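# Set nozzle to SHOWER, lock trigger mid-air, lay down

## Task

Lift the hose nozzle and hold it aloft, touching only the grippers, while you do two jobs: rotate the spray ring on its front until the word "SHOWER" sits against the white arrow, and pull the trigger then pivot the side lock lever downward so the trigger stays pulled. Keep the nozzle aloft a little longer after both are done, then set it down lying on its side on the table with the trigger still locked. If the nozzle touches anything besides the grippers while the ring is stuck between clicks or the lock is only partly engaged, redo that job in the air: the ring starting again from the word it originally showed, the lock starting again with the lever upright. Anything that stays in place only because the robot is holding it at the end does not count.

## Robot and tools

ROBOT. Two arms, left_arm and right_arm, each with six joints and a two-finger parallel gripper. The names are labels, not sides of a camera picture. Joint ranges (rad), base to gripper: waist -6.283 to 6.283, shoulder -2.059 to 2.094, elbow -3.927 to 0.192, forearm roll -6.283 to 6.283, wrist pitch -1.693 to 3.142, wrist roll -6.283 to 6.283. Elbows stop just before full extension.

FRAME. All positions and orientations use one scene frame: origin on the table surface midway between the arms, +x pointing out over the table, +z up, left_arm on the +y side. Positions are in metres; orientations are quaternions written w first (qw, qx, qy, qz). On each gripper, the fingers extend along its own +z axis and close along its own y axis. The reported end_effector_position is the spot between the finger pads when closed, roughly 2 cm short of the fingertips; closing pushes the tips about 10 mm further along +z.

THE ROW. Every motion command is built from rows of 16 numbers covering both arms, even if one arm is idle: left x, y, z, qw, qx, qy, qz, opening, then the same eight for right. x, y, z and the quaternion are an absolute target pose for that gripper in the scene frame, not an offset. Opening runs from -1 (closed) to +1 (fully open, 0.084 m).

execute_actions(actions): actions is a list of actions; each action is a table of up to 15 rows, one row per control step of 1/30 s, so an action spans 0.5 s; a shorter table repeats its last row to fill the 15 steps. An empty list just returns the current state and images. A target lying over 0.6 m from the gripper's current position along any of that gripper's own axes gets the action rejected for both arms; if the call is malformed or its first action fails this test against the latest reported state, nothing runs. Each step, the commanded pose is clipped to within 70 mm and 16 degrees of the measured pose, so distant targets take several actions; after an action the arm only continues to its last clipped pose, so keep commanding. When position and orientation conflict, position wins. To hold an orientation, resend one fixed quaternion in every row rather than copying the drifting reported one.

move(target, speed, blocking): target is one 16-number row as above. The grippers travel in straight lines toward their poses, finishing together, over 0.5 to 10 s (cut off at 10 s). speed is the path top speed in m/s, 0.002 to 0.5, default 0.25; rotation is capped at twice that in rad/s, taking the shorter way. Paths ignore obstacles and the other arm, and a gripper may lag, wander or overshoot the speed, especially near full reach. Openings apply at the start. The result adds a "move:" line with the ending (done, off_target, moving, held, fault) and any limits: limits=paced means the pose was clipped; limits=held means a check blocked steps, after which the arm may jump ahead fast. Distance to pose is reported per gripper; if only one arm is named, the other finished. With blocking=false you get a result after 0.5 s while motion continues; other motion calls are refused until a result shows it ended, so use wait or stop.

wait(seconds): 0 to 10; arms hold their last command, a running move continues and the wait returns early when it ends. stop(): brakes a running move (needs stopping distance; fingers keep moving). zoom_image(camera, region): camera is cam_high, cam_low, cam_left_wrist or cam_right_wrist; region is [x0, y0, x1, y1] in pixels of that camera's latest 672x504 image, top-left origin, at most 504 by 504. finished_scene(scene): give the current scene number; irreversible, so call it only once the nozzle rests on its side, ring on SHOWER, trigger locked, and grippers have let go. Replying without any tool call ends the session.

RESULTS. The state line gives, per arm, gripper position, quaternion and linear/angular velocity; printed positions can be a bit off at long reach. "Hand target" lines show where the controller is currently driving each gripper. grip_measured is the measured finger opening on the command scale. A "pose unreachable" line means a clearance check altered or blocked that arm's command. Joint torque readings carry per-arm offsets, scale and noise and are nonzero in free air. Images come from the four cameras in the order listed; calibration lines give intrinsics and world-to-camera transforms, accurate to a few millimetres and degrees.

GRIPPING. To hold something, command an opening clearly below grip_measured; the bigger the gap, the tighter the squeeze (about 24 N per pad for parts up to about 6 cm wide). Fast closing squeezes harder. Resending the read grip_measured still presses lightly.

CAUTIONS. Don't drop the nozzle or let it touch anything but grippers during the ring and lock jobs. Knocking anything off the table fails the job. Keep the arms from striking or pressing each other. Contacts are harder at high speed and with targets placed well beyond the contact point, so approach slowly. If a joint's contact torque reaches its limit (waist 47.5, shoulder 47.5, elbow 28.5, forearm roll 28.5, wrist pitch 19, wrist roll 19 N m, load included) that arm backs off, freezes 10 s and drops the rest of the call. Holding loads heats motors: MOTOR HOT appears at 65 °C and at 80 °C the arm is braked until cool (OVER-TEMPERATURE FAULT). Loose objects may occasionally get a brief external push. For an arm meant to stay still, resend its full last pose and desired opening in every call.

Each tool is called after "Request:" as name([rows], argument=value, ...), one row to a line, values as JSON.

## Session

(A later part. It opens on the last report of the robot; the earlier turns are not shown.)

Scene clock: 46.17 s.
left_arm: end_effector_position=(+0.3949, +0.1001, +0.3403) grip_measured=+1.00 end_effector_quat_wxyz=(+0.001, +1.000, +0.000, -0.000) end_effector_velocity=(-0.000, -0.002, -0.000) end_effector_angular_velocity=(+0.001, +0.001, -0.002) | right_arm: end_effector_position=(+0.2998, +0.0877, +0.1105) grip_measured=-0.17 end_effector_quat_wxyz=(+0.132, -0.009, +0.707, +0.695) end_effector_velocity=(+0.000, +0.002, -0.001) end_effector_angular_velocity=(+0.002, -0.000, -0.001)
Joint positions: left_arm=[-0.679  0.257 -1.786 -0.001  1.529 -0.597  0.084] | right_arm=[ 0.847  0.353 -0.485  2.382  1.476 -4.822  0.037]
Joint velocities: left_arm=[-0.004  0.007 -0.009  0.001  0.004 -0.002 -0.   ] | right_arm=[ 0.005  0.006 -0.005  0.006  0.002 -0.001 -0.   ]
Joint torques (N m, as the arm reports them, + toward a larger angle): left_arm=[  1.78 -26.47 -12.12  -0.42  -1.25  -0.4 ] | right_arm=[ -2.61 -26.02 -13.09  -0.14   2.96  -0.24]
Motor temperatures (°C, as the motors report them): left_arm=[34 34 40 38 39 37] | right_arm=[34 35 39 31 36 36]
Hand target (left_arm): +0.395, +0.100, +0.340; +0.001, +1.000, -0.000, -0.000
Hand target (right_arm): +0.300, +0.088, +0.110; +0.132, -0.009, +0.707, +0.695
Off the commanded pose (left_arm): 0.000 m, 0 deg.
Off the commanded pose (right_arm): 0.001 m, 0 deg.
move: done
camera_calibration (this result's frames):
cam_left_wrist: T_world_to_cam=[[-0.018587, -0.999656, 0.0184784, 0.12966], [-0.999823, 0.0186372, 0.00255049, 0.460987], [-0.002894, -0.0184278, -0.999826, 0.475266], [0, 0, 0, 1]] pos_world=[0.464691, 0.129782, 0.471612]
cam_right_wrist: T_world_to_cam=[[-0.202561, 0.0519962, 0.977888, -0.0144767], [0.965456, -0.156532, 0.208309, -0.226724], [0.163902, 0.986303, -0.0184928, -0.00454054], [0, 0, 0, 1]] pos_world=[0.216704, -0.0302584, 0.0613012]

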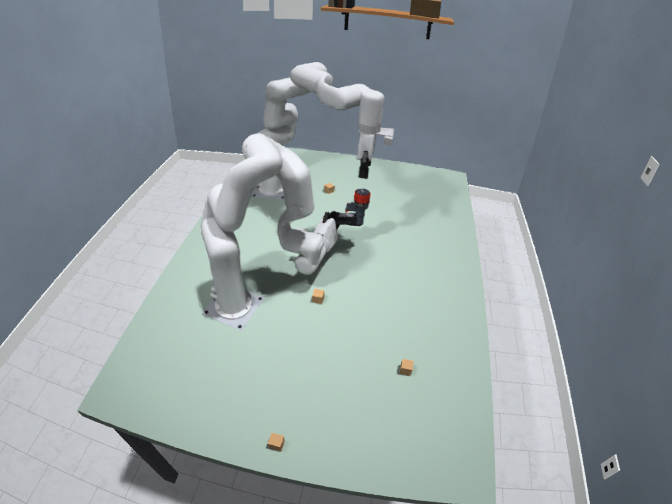

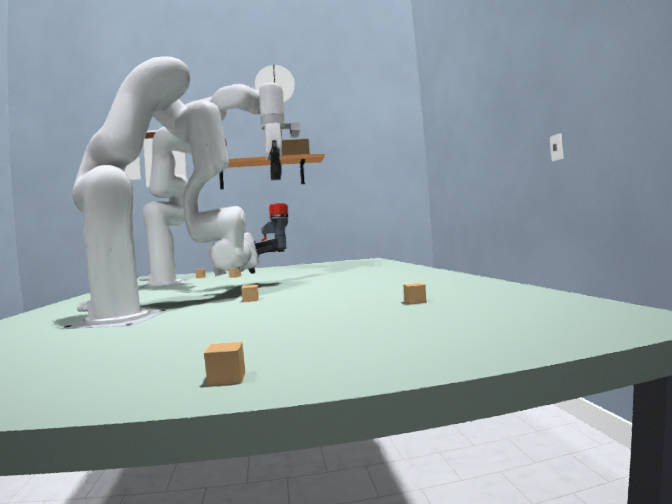

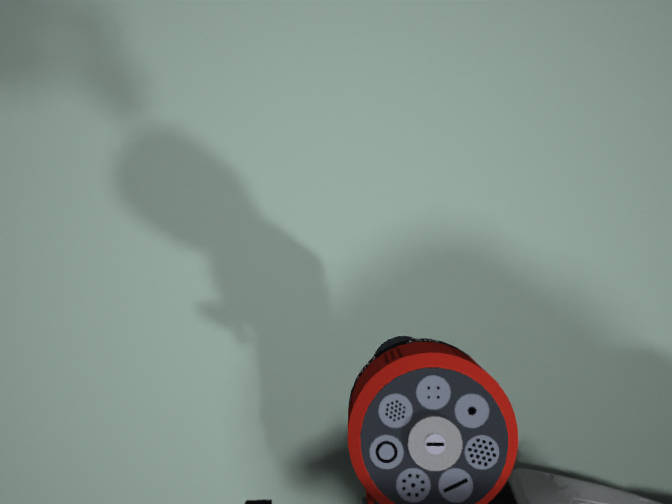

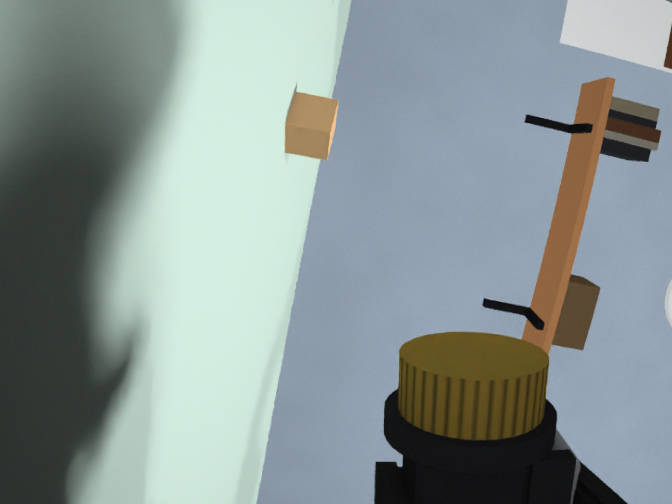

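Request:
move(target=[0.399,0.095,0.28,0,1,0,0,1,0.30,0.088,0.11,0.1318,-0.009,0.7071,0.6947,-1], speed=0.1)

Request:
move(target=[0.399,0.095,0.228,0,1,0,0,1,0.30,0.088,0.11,0.1318,-0.009,0.7071,0.6947,-1], speed=0.05)

Request:
move(target=[0.399,0.095,0.228,0,1,0,0,0.5,0.30,0.088,0.11,0.1318,-0.009,0.7071,0.6947,-1])

Request:
move(target=[0.399,0.095,0.228,0,1,0,0,-0.3,0.30,0.088,0.11,0.1318,-0.009,0.7071,0.6947,-1])

Request:
move(target=[0.399,0.095,0.228,0,0.618,0.786,0,-0.3,0.30,0.088,0.11,0.1318,-0.009,0.7071,0.6947,-1])

Request:
move(target=[0.399,0.095,0.228,0,0.618,0.786,0,1,0.30,0.088,0.11,0.1318,-0.009,0.7071,0.6947,-1])

Request:
move(target=[0.399,0.095,0.34,0,0.618,0.786,0,1,0.30,0.088,0.11,0.1318,-0.009,0.7071,0.6947,-1], speed=0.12)

Scene clock: 49.07 s.
left_arm: end_effector_position=(+0.3991, +0.0949, +0.2806) grip_measured=+1.00 end_effector_quat_wxyz=(+0.000, +1.000, +0.000, +0.000) end_effector_velocity=(+0.000, -0.000, -0.004) end_effector_angular_velocity=(+0.000, +0.001, +0.000) | right_arm: end_effector_position=(+0.3000, +0.0880, +0.1100) grip_measured=-0.17 end_effector_quat_wxyz=(+0.132, -0.009, +0.707, +0.695) end_effector_velocity=(-0.001, -0.001, -0.001) end_effector_angular_velocity=(-0.002, +0.003, +0.000)
Joint positions: left_arm=[-0.683  0.26  -1.619 -0.     1.359 -0.601  0.084] | right_arm=[ 0.848  0.355 -0.486  2.383  1.475 -4.822  0.037]
Joint velocities: left_arm=[-0.     0.002  0.009 -0.    -0.01  -0.    -0.   ] | right_arm=[-0.     0.002  0.002 -0.     0.     0.    -0.   ]
Joint torques (N m, as the arm reports them, + toward a larger angle): left_arm=[  1.5  -26.86 -12.37  -0.28  -1.27  -0.36] | right_arm=[ -2.35 -26.06 -13.05  -0.26   2.98  -0.36]
Motor temperatures (°C, as the motors report them): left_arm=[34 34 40 38 39 37] | right_arm=[34 35 39 31 36 36]
Hand target (left_arm): +0.399, +0.095, +0.280; +0.000, +1.000, +0.000, -0.000
Hand target (right_arm): +0.300, +0.088, +0.110; +0.132, -0.009, +0.707, +0.695
Off the commanded pose (left_arm): 0.001 m, 0 deg.
Off the commanded pose (right_arm): 0.000 m, 0 deg.
move: done
camera_calibration (this result's frames):
cam_left_wrist: T_world_to_cam=[[-0.0187546, -0.99967, 0.0175537, 0.125957], [-0.999822, 0.0187902, 0.00186317, 0.465665], [-0.00219239, -0.0175156, -0.999844, 0.415172], [0, 0, 0, 1]] pos_world=[0.468855, 0.124438, 0.412028]
cam_right_wrist: T_world_to_cam=[[-0.202642, 0.0525902, 0.97784, -0.0139915], [0.965436, -0.156423, 0.208484, -0.22675], [0.163921, 0.986289, -0.0190746, -0.00479468], [0, 0, 0, 1]] pos_world=[0.216863, -0.030004, 0.0608637]

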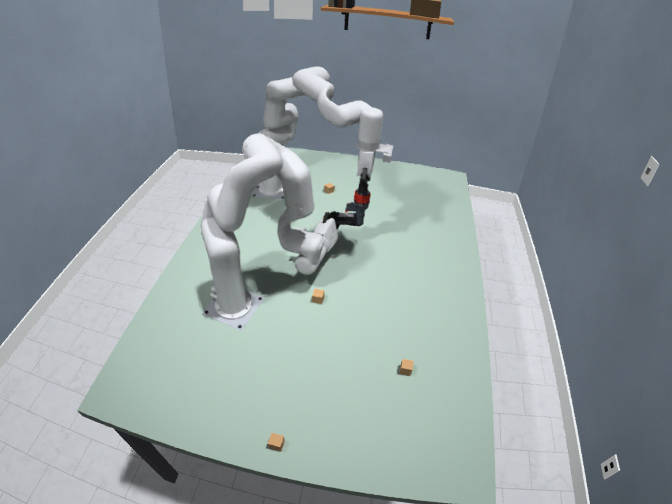

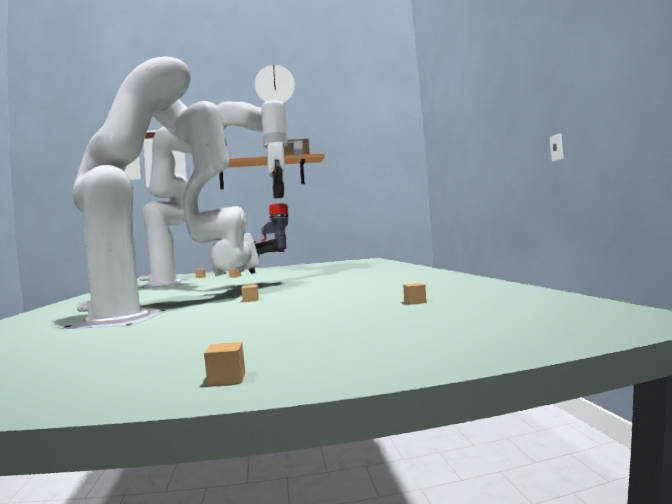

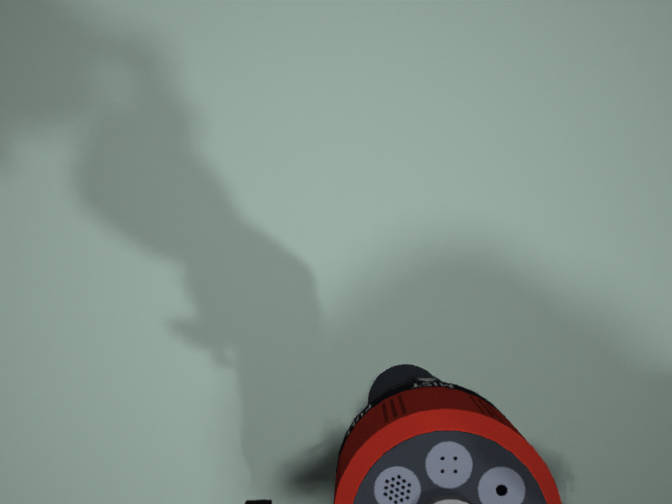

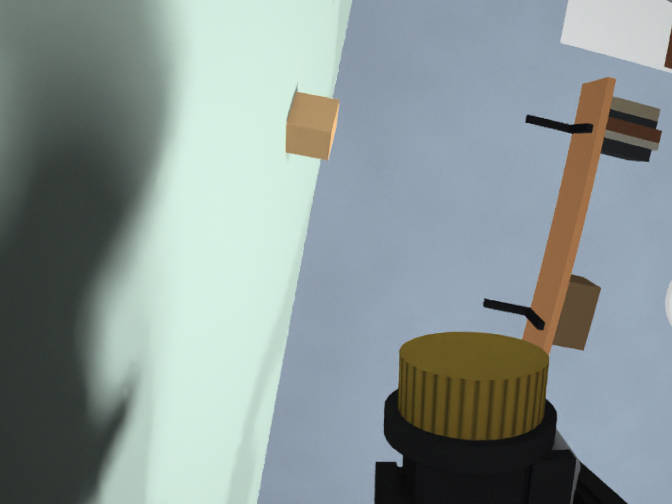

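Scene clock: 50.53 s.
left_arm: end_effector_position=(+0.3991, +0.0949, +0.2284) grip_measured=+1.00 end_effector_quat_wxyz=(+0.000, +1.000, +0.000, +0.000) end_effector_velocity=(+0.000, +0.000, -0.002) end_effector_angular_velocity=(-0.000, -0.001, +0.001) | right_arm: end_effector_position=(+0.3000, +0.0880, +0.1100) grip_measured=-0.17 end_effector_quat_wxyz=(+0.132, -0.009, +0.707, +0.695) end_effector_velocity=(+0.000, +0.000, -0.000) end_effector_angular_velocity=(+0.000, +0.000, -0.000)
Joint positions: left_arm=[-0.683  0.272 -1.487  0.     1.214 -0.601  0.084] | right_arm=[ 0.848  0.355 -0.486  2.383  1.475 -4.822  0.037]
Joint velocities: left_arm=[ 0.001  0.001  0.005  0.    -0.007  0.     0.   ] | right_arm=[ 0.     0.001 -0.     0.     0.     0.     0.   ]
Joint torques (N m, as the arm reports them, + toward a larger angle): left_arm=[  1.73 -26.72 -12.3   -0.22  -1.25  -0.45] | right_arm=[ -2.15 -25.68 -13.18   0.06   2.9   -0.26]
Motor temperatures (°C, as the motors report them): left_arm=[34 34 40 38 39 37] | right_arm=[34 35 39 31 36 36]
Hand target (left_arm): +0.399, +0.095, +0.228; -0.000, +1.000, +0.000, -0.000
Hand target (right_arm): +0.300, +0.088, +0.110; +0.132, -0.009, +0.707, +0.695
Off the commanded pose (left_arm): 0.000 m, 0 deg.
Off the commanded pose (right_arm): 0.000 m, 0 deg.
move: done
camera_calibration (this result's frames):
cam_left_wrist: T_world_to_cam=[[-0.0187583, -0.999672, 0.0174217, 0.126891], [-0.999821, 0.0187961, 0.00200879, 0.465744], [-0.00233559, -0.0173809, -0.999846, 0.363006], [0, 0, 0, 1]] pos_world=[0.468889, 0.124405, 0.359804]
cam_right_wrist: T_world_to_cam=[[-0.202643, 0.0525947, 0.977839, -0.0139884], [0.965435, -0.156424, 0.208486, -0.22675], [0.163923, 0.986289, -0.0190785, -0.00479437], [0, 0, 0, 1]] pos_world=[0.216864, -0.0300049, 0.0608611]

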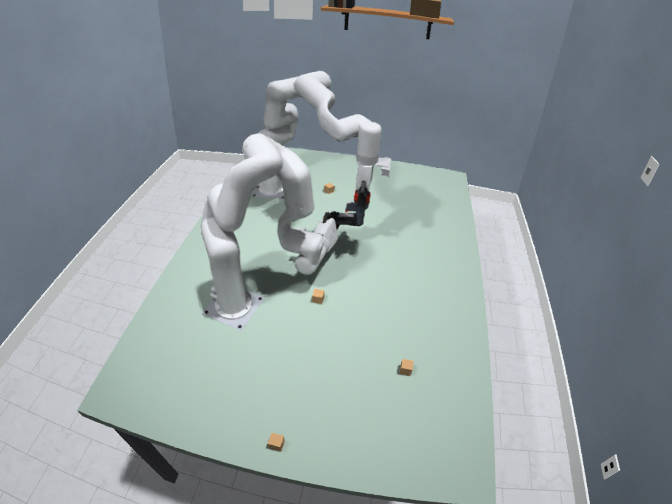

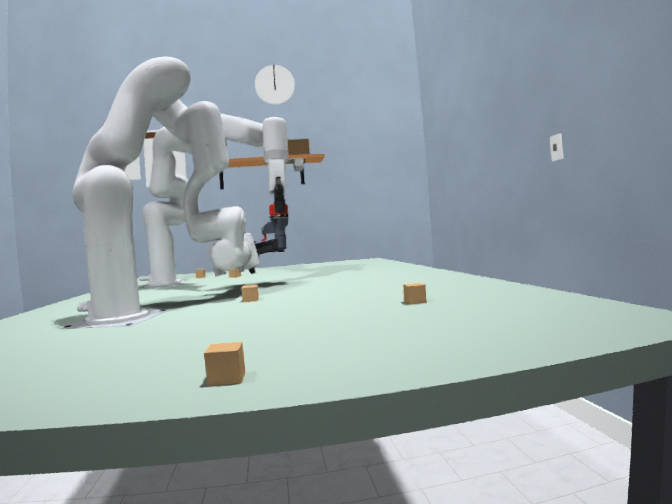

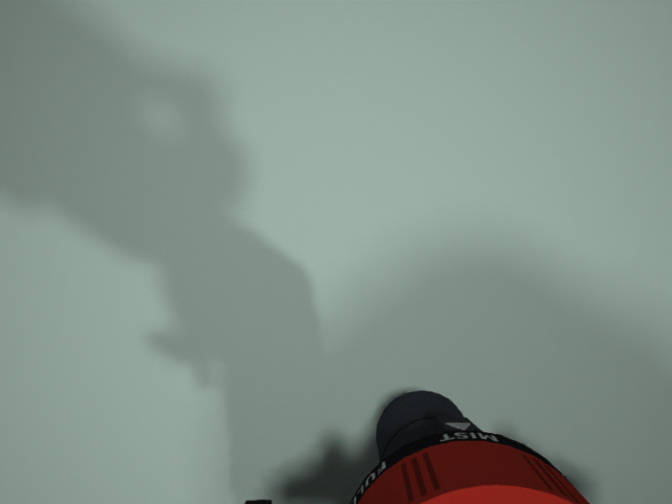

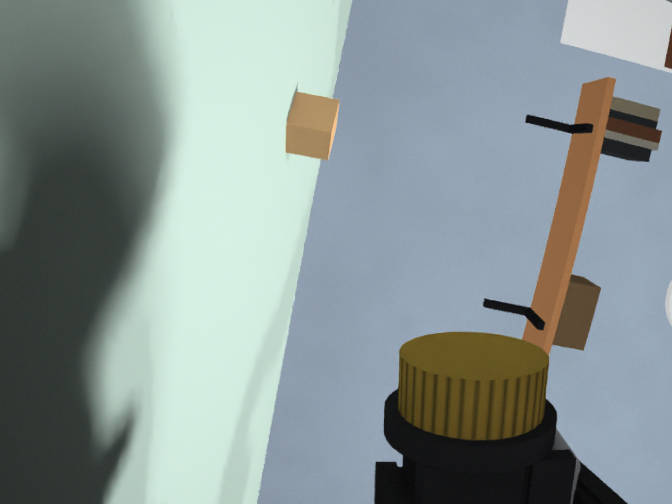

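Scene clock: 51.23 s.
left_arm: end_effector_position=(+0.3990, +0.0950, +0.2280) grip_measured=+0.49 end_effector_quat_wxyz=(+0.000, +1.000, +0.000, +0.000) end_effector_velocity=(-0.000, -0.000, -0.000) end_effector_angular_velocity=(+0.000, +0.000, -0.001) | right_arm: end_effector_position=(+0.3000, +0.0880, +0.1100) grip_measured=-0.17 end_effector_quat_wxyz=(+0.132, -0.009, +0.707, +0.695) end_effector_velocity=(+0.000, +0.000, +0.000) end_effector_angular_velocity=(+0.001, -0.001, -0.000)
Joint positions: left_arm=[-0.683  0.272 -1.486  0.     1.214 -0.601  0.065] | right_arm=[ 0.848  0.355 -0.486  2.383  1.475 -4.822  0.037]
Joint velocities: left_arm=[-0.001 -0.     0.     0.     0.     0.    -0.   ] | right_arm=[-0.    -0.001  0.     0.     0.     0.    -0.   ]
Joint torques (N m, as the arm reports them, + toward a larger angle): left_arm=[  1.88 -26.63 -12.35  -0.4   -1.27  -0.35] | right_arm=[ -2.1  -25.53 -12.85  -0.09   3.07  -0.32]
Motor temperatures (°C, as the motors report them): left_arm=[34 34 40 38 39 37] | right_arm=[34 35 39 31 36 36]
Hand target (left_arm): +0.399, +0.095, +0.228; +0.000, +1.000, +0.000, -0.000
Hand target (right_arm): +0.300, +0.088, +0.110; +0.132, -0.009, +0.707, +0.695
Off the commanded pose (left_arm): 0.000 m, 0 deg.
Off the commanded pose (right_arm): 0.000 m, 0 deg.
move: done
camera_calibration (this result's frames):
cam_left_wrist: T_world_to_cam=[[-0.0187701, -0.999675, 0.017254, 0.127016], [-0.99982, 0.018812, 0.00226864, 0.465565], [-0.00259249, -0.0172084, -0.999849, 0.362705], [0, 0, 0, 1]] pos_world=[0.468806, 0.124458, 0.359403]
cam_right_wrist: T_world_to_cam=[[-0.202643, 0.0525948, 0.977839, -0.0139883], [0.965435, -0.156424, 0.208486, -0.22675], [0.163923, 0.986289, -0.0190786, -0.00479437], [0, 0, 0, 1]] pos_world=[0.216864, -0.0300049, 0.0608611]

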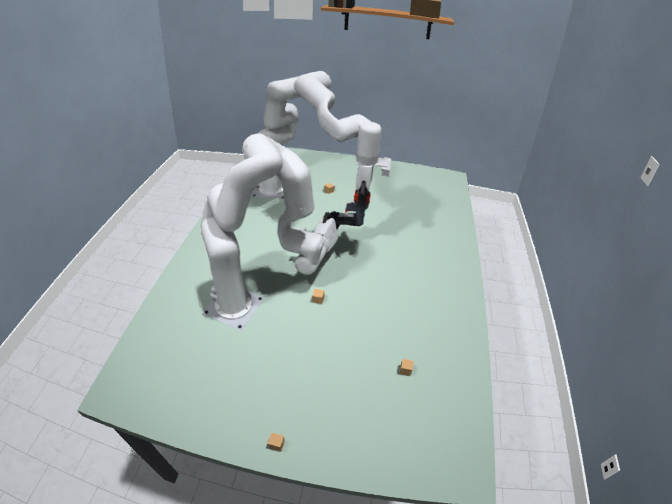

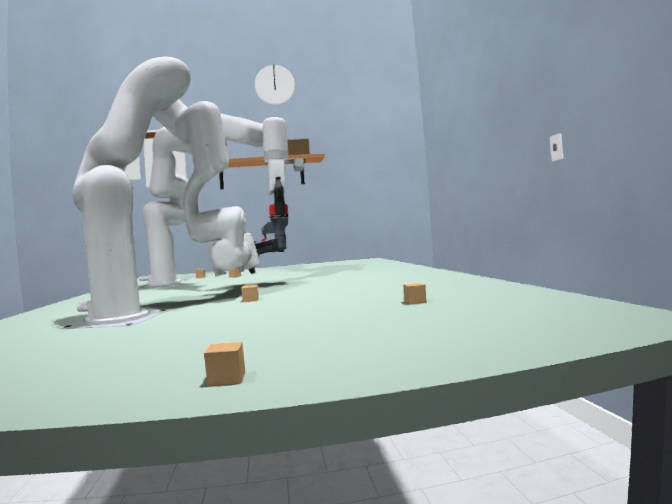

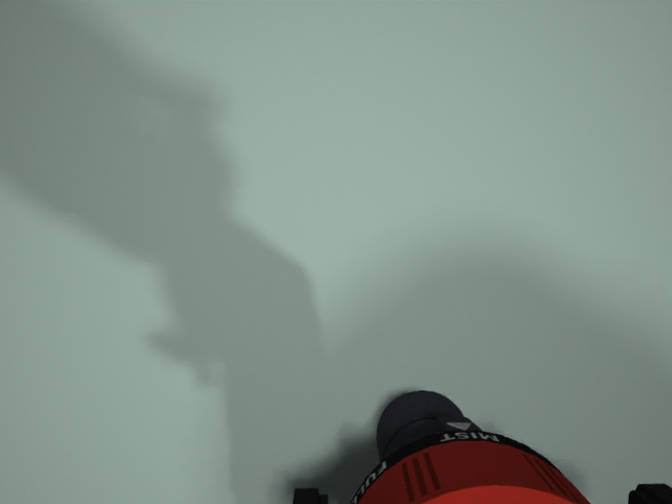

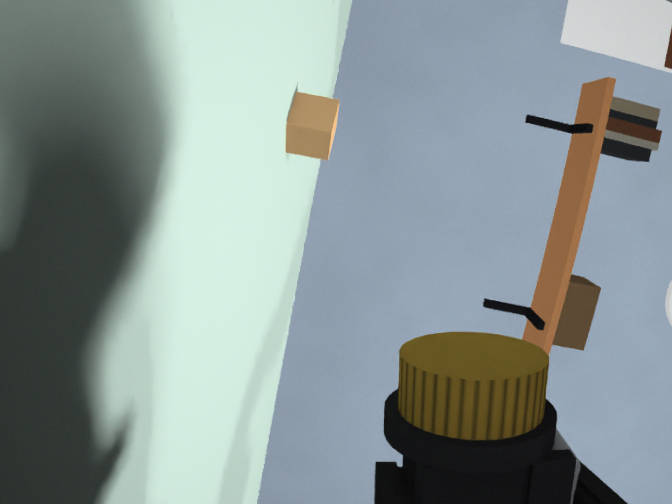

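Scene clock: 51.93 s.
left_arm: end_effector_position=(+0.3990, +0.0950, +0.2281) grip_measured=+0.33 end_effector_quat_wxyz=(+0.000, +1.000, +0.000, +0.000) end_effector_velocity=(-0.000, -0.000, -0.000) end_effector_angular_velocity=(-0.000, -0.000, -0.001) | right_arm: end_effector_position=(+0.3000, +0.0880, +0.1099) grip_measured=-0.17 end_effector_quat_wxyz=(+0.132, -0.009, +0.707, +0.695) end_effector_velocity=(-0.001, -0.000, -0.000) end_effector_angular_velocity=(-0.001, +0.001, +0.001)
Joint positions: left_arm=[-0.683  0.272 -1.486  0.     1.214 -0.601  0.058] | right_arm=[ 0.848  0.355 -0.486  2.383  1.475 -4.822  0.037]
Joint velocities: left_arm=[-0.  0.  0.  0. -0.  0. -0.] | right_arm=[ 0.     0.     0.001 -0.     0.    -0.     0.   ]
Joint torques (N m, as the arm reports them, + toward a larger angle): left_arm=[  1.42 -26.1  -12.1   -0.39  -1.31  -0.44] | right_arm=[ -1.58 -27.15 -13.91  -0.35   3.14  -0.65]
Motor temperatures (°C, as the motors report them): left_arm=[34 34 40 38 39 37] | right_arm=[34 35 39 31 36 36]
Hand target (left_arm): +0.399, +0.095, +0.228; -0.000, +1.000, -0.000, -0.000
Hand target (right_arm): +0.300, +0.088, +0.110; +0.132, -0.009, +0.707, +0.695
Off the commanded pose (left_arm): 0.000 m, 0 deg.
Off the commanded pose (right_arm): 0.000 m, 0 deg.
move: done
camera_calibration (this result's frames):
cam_left_wrist: T_world_to_cam=[[-0.0187476, -0.999674, 0.0173094, 0.127004], [-0.999821, 0.0187874, 0.00214009, 0.465628], [-0.00246459, -0.0172662, -0.999848, 0.362717], [0, 0, 0, 1]] pos_world=[0.46882, 0.124478, 0.359467]
cam_right_wrist: T_world_to_cam=[[-0.202442, 0.0528154, 0.977869, -0.0139772], [0.965472, -0.156413, 0.208324, -0.226697], [0.163954, 0.986279, -0.0193273, -0.00472322], [0, 0, 0, 1]] pos_world=[0.216814, -0.0300616, 0.0608029]

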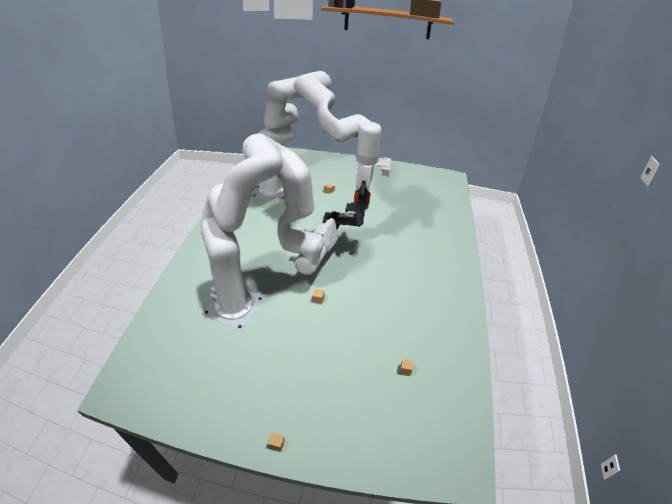

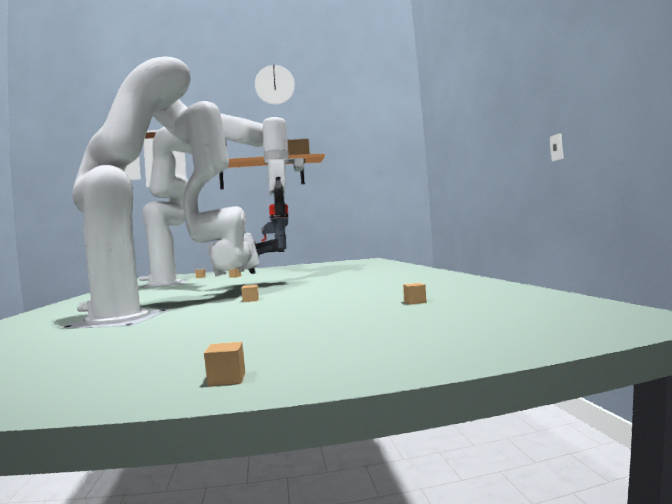

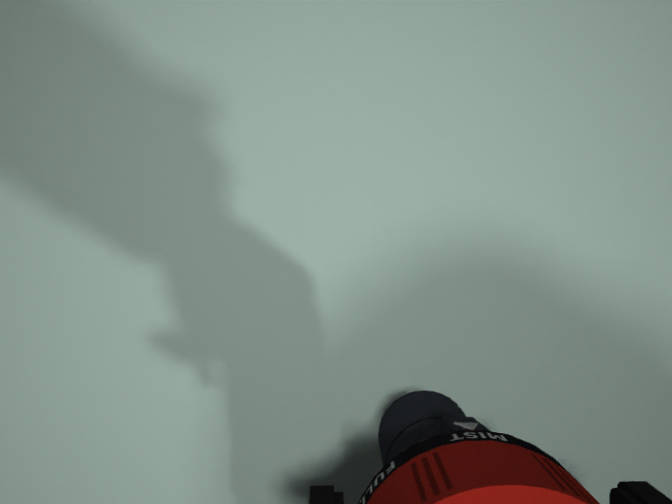

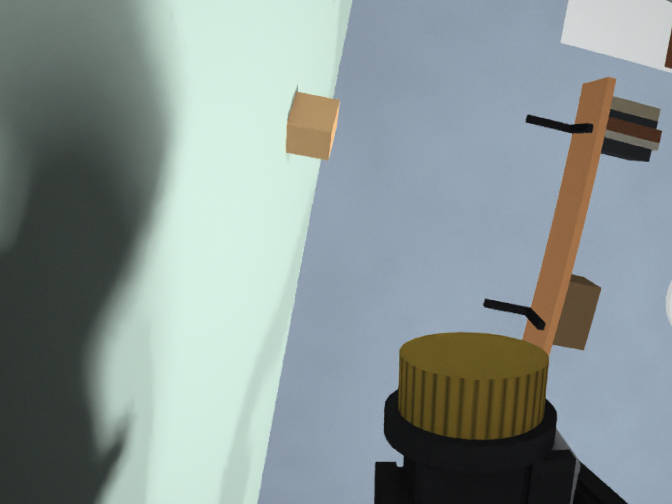

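Scene clock: 56.10 s.
left_arm: end_effector_position=(+0.3989, +0.0949, +0.2279) grip_measured=+0.32 end_effector_quat_wxyz=(-0.000, +0.619, +0.786, -0.000) end_effector_velocity=(+0.001, +0.000, -0.001) end_effector_angular_velocity=(+0.003, -0.002, +0.010) | right_arm: end_effector_position=(+0.3001, +0.0881, +0.1103) grip_measured=-0.16 end_effector_quat_wxyz=(+0.132, -0.009, +0.707, +0.695) end_effector_velocity=(-0.001, +0.001, +0.001) end_effector_angular_velocity=(+0.003, -0.002, +0.004)
Joint positions: left_arm=[-0.683  0.272 -1.485 -0.     1.213 -2.409  0.058] | right_arm=[ 0.848  0.355 -0.487  2.383  1.476 -4.823  0.037]
Joint velocities: left_arm=[-0.     0.002  0.     0.004 -0.002 -0.012  0.   ] | right_arm=[ 0.002 -0.    -0.002 -0.002  0.002 -0.     0.001]
Joint torques (N m, as the arm reports them, + toward a larger angle): left_arm=[  4.66 -25.76 -13.99   1.44  -4.98  -0.54] | right_arm=[  3.47 -26.91  -9.26  -4.26   4.55  -1.29]
Motor temperatures (°C, as the motors report them): left_arm=[34 35 40 38 39 37] | right_arm=[34 35 39 31 36 36]
Hand target (left_arm): +0.399, +0.095, +0.228; +0.000, +0.618, +0.786, -0.000
Hand target (right_arm): +0.300, +0.088, +0.110; +0.132, -0.009, +0.707, +0.695
Off the commanded pose (left_arm): 0.000 m, 0 deg.
Off the commanded pose (right_arm): 0.000 m, 0 deg.
move: done
camera_calibration (this result's frames):
cam_left_wrist: T_world_to_cam=[[0.976132, 0.216518, 0.0169226, -0.385305], [0.216511, -0.976278, 0.00227262, 0.0747398], [0.0170132, 0.00144556, -0.999854, 0.352963], [0, 0, 0, 1]] pos_world=[0.353921, 0.155882, 0.359262]
cam_right_wrist: T_world_to_cam=[[-0.203082, 0.0520089, 0.977779, -0.0140314], [0.965349, -0.156506, 0.208825, -0.226888], [0.163889, 0.986307, -0.018423, -0.00497932], [0, 0, 0, 1]] pos_world=[0.216993, -0.0298686, 0.0610079]

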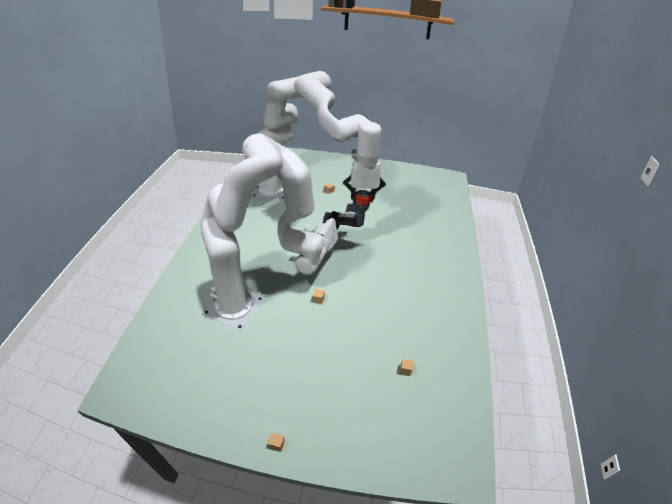

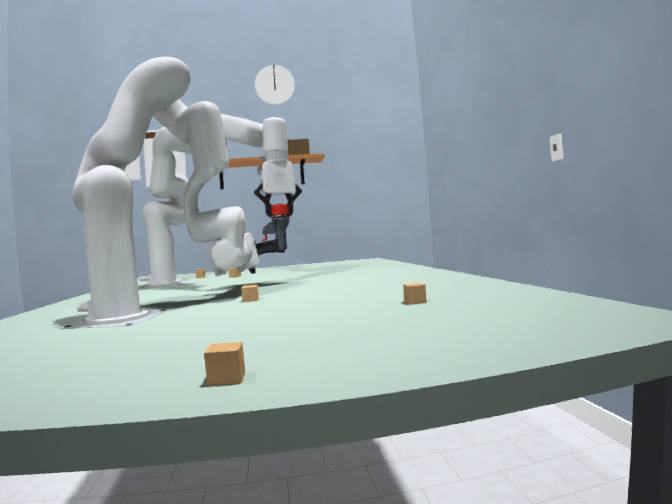

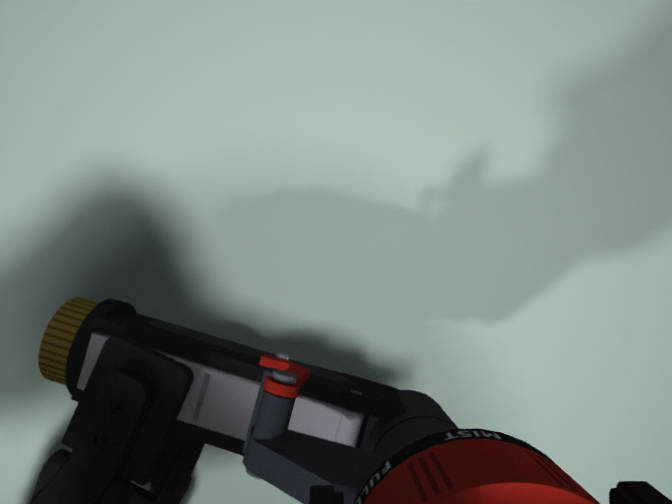

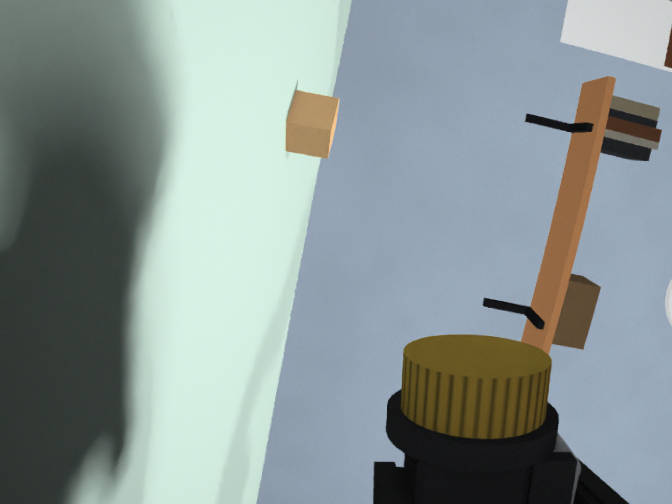

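Scene clock: 56.80 s.
left_arm: end_effector_position=(+0.3991, +0.0950, +0.2280) grip_measured=+1.00 end_effector_quat_wxyz=(+0.000, +0.618, +0.786, +0.000) end_effector_velocity=(-0.001, -0.000, -0.000) end_effector_angular_velocity=(+0.002, +0.003, -0.001) | right_arm: end_effector_position=(+0.2999, +0.0880, +0.1100) grip_measured=-0.17 end_effector_quat_wxyz=(+0.132, -0.009, +0.707, +0.695) end_effector_velocity=(+0.000, -0.001, -0.001) end_effector_angular_velocity=(-0.001, +0.002, -0.002)
Joint positions: left_arm=[-0.683  0.272 -1.486  0.     1.213 -2.41   0.084] | right_arm=[ 0.848  0.355 -0.486  2.383  1.475 -4.823  0.037]
Joint velocities: left_arm=[-0.001 -0.     0.001 -0.     0.002 -0.     0.   ] | right_arm=[-0.001 -0.     0.002  0.001 -0.     0.    -0.   ]
Joint torques (N m, as the arm reports them, + toward a larger angle): left_arm=[  1.96 -26.53 -12.13  -0.27  -1.15  -0.36] | right_arm=[ -2.19 -25.69 -13.13  -0.04   3.03  -0.42]
Motor temperatures (°C, as the motors report them): left_arm=[34 35 40 38 39 37] | right_arm=[34 35 39 31 36 36]
Hand target (left_arm): +0.399, +0.095, +0.228; -0.000, +0.618, +0.786, +0.000
Hand target (right_arm): +0.300, +0.088, +0.110; +0.132, -0.009, +0.707, +0.695
Off the commanded pose (left_arm): 0.000 m, 0 deg.
Off the commanded pose (right_arm): 0.000 m, 0 deg.
move: done
camera_calibration (this result's frames):
cam_left_wrist: T_world_to_cam=[[0.975865, 0.217676, 0.0174234, -0.385621], [0.217668, -0.97602, 0.00240434, 0.0742617], [0.0175289, 0.00144619, -0.999845, 0.352916], [0, 0, 0, 1]] pos_world=[0.353963, 0.155911, 0.359401]
cam_right_wrist: T_world_to_cam=[[-0.20268, 0.0525197, 0.977836, -0.0139996], [0.96547, -0.156185, 0.208506, -0.226682], [0.163674, 0.986331, -0.0190505, -0.00474689], [0, 0, 0, 1]] pos_world=[0.216794, -0.029987, 0.0608634]

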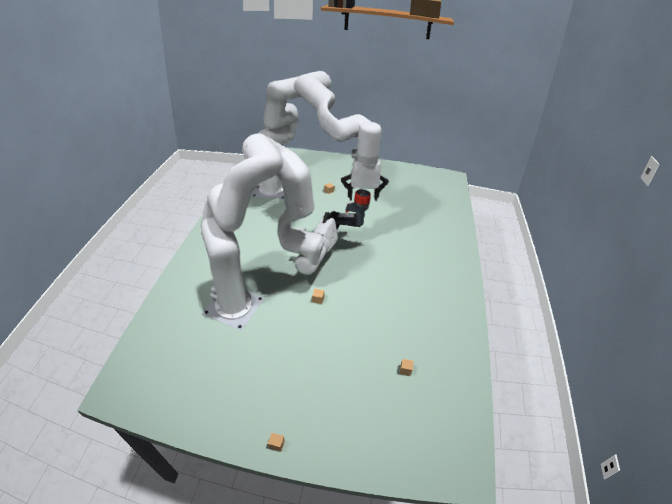

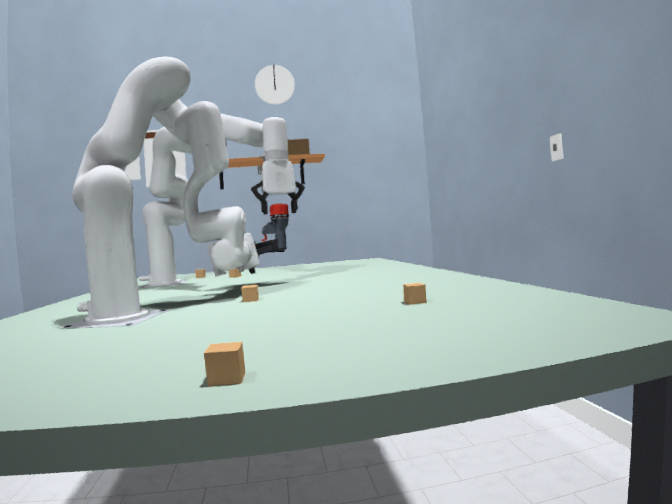

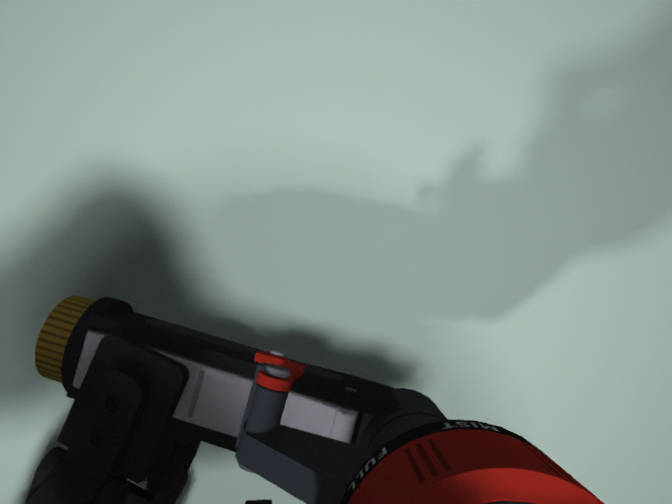

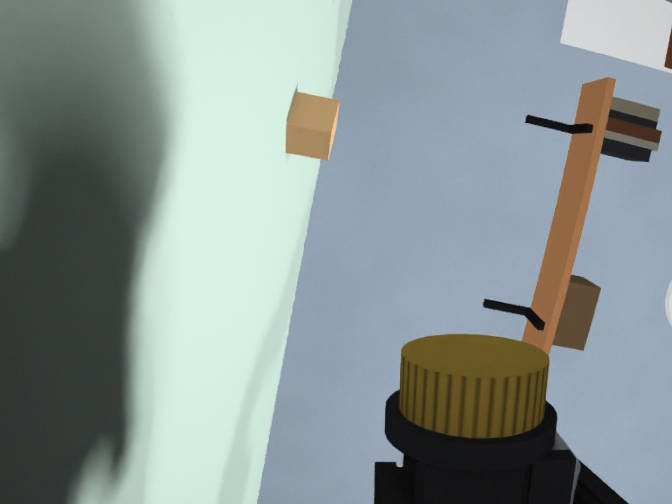

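Scene clock: 58.23 s.
left_arm: end_effector_position=(+0.3988, +0.0952, +0.3394) grip_measured=+1.00 end_effector_quat_wxyz=(-0.000, +0.618, +0.786, -0.000) end_effector_velocity=(+0.000, -0.001, +0.005) end_effector_angular_velocity=(-0.001, -0.001, -0.001) | right_arm: end_effector_position=(+0.3000, +0.0880, +0.1100) grip_measured=-0.17 end_effector_quat_wxyz=(+0.132, -0.009, +0.707, +0.695) end_effector_velocity=(+0.000, +0.000, -0.000) end_effector_angular_velocity=(-0.000, +0.000, -0.000)
Joint positions: left_arm=[-0.683  0.283 -1.819  0.     1.537 -2.41   0.084] | right_arm=[ 0.848  0.355 -0.486  2.383  1.475 -4.822  0.037]
Joint velocities: left_arm=[-0.001  0.006 -0.023 -0.     0.015 -0.     0.   ] | right_arm=[ 0.     0.001 -0.001  0.    -0.     0.    -0.   ]
Joint torques (N m, as the arm reports them, + toward a larger angle): left_arm=[  1.88 -26.65 -12.08  -0.41  -1.22  -0.32] | right_arm=[ -2.7  -25.61 -13.07  -0.66   3.11  -0.34]
Motor temperatures (°C, as the motors report them): left_arm=[34 35 41 38 39 37] | right_arm=[34 35 39 31 37 36]
Hand target (left_arm): +0.399, +0.095, +0.340; +0.000, +0.618, +0.786, -0.000
Hand target (right_arm): +0.300, +0.088, +0.110; +0.132, -0.009, +0.707, +0.695
Off the commanded pose (left_arm): 0.001 m, 0 deg.
Off the commanded pose (right_arm): 0.000 m, 0 deg.
move: done
camera_calibration (this result's frames):
cam_left_wrist: T_world_to_cam=[[0.975894, 0.217581, 0.017037, -0.387142], [0.217578, -0.976041, 0.00206527, 0.0743494], [0.0170782, 0.00169139, -0.999853, 0.464429], [0, 0, 0, 1]] pos_world=[0.353701, 0.156017, 0.470803]
cam_right_wrist: T_world_to_cam=[[-0.202643, 0.0525954, 0.977839, -0.0139884], [0.965435, -0.156423, 0.208486, -0.22675], [0.163922, 0.986289, -0.0190794, -0.00479443], [0, 0, 0, 1]] pos_world=[0.216864, -0.0300046, 0.0608612]

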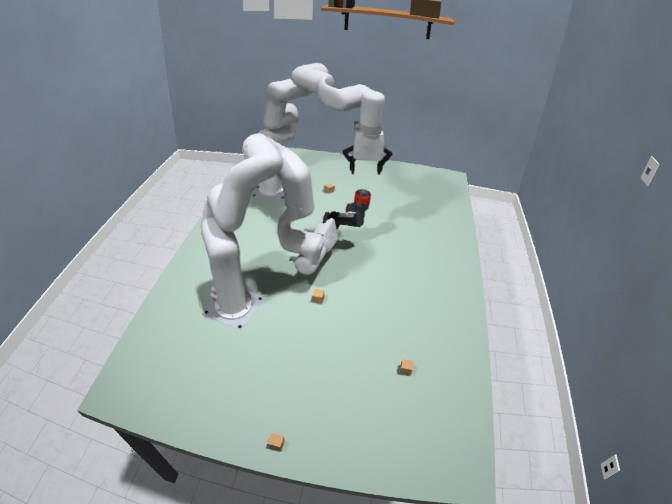

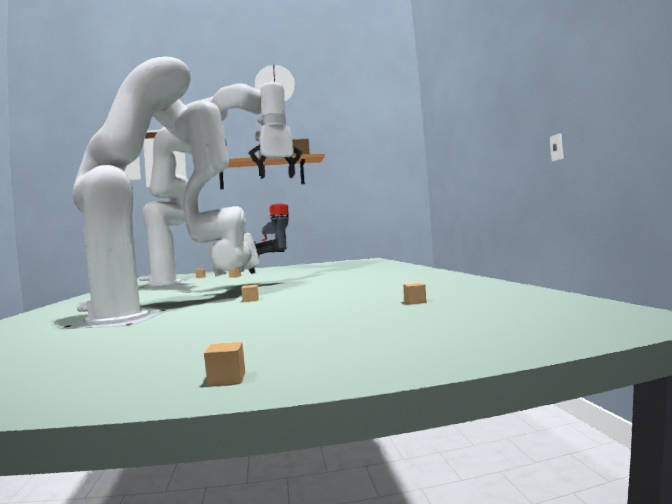

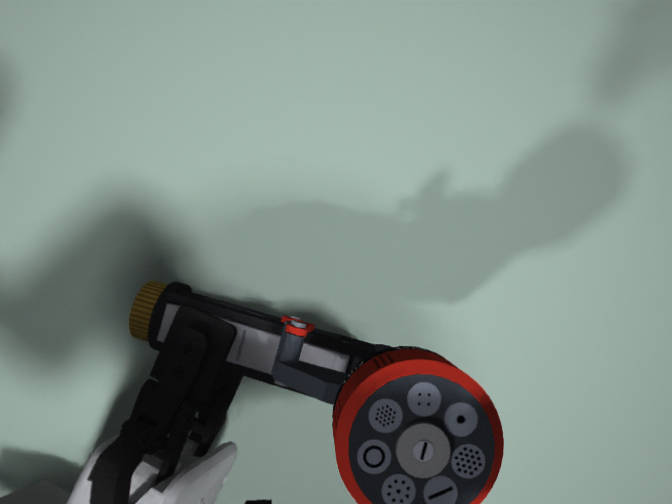

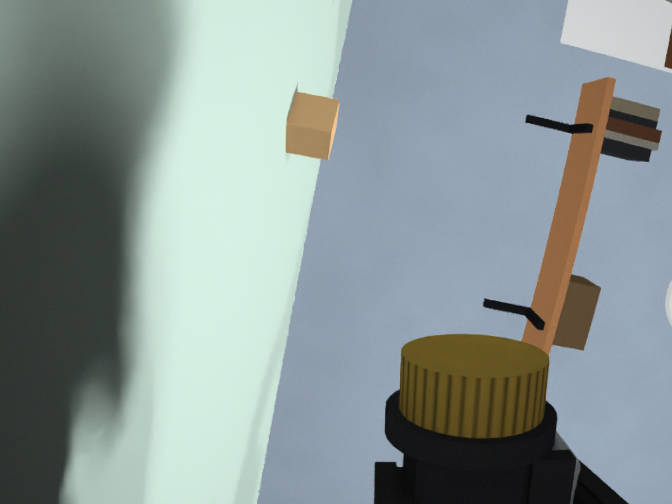

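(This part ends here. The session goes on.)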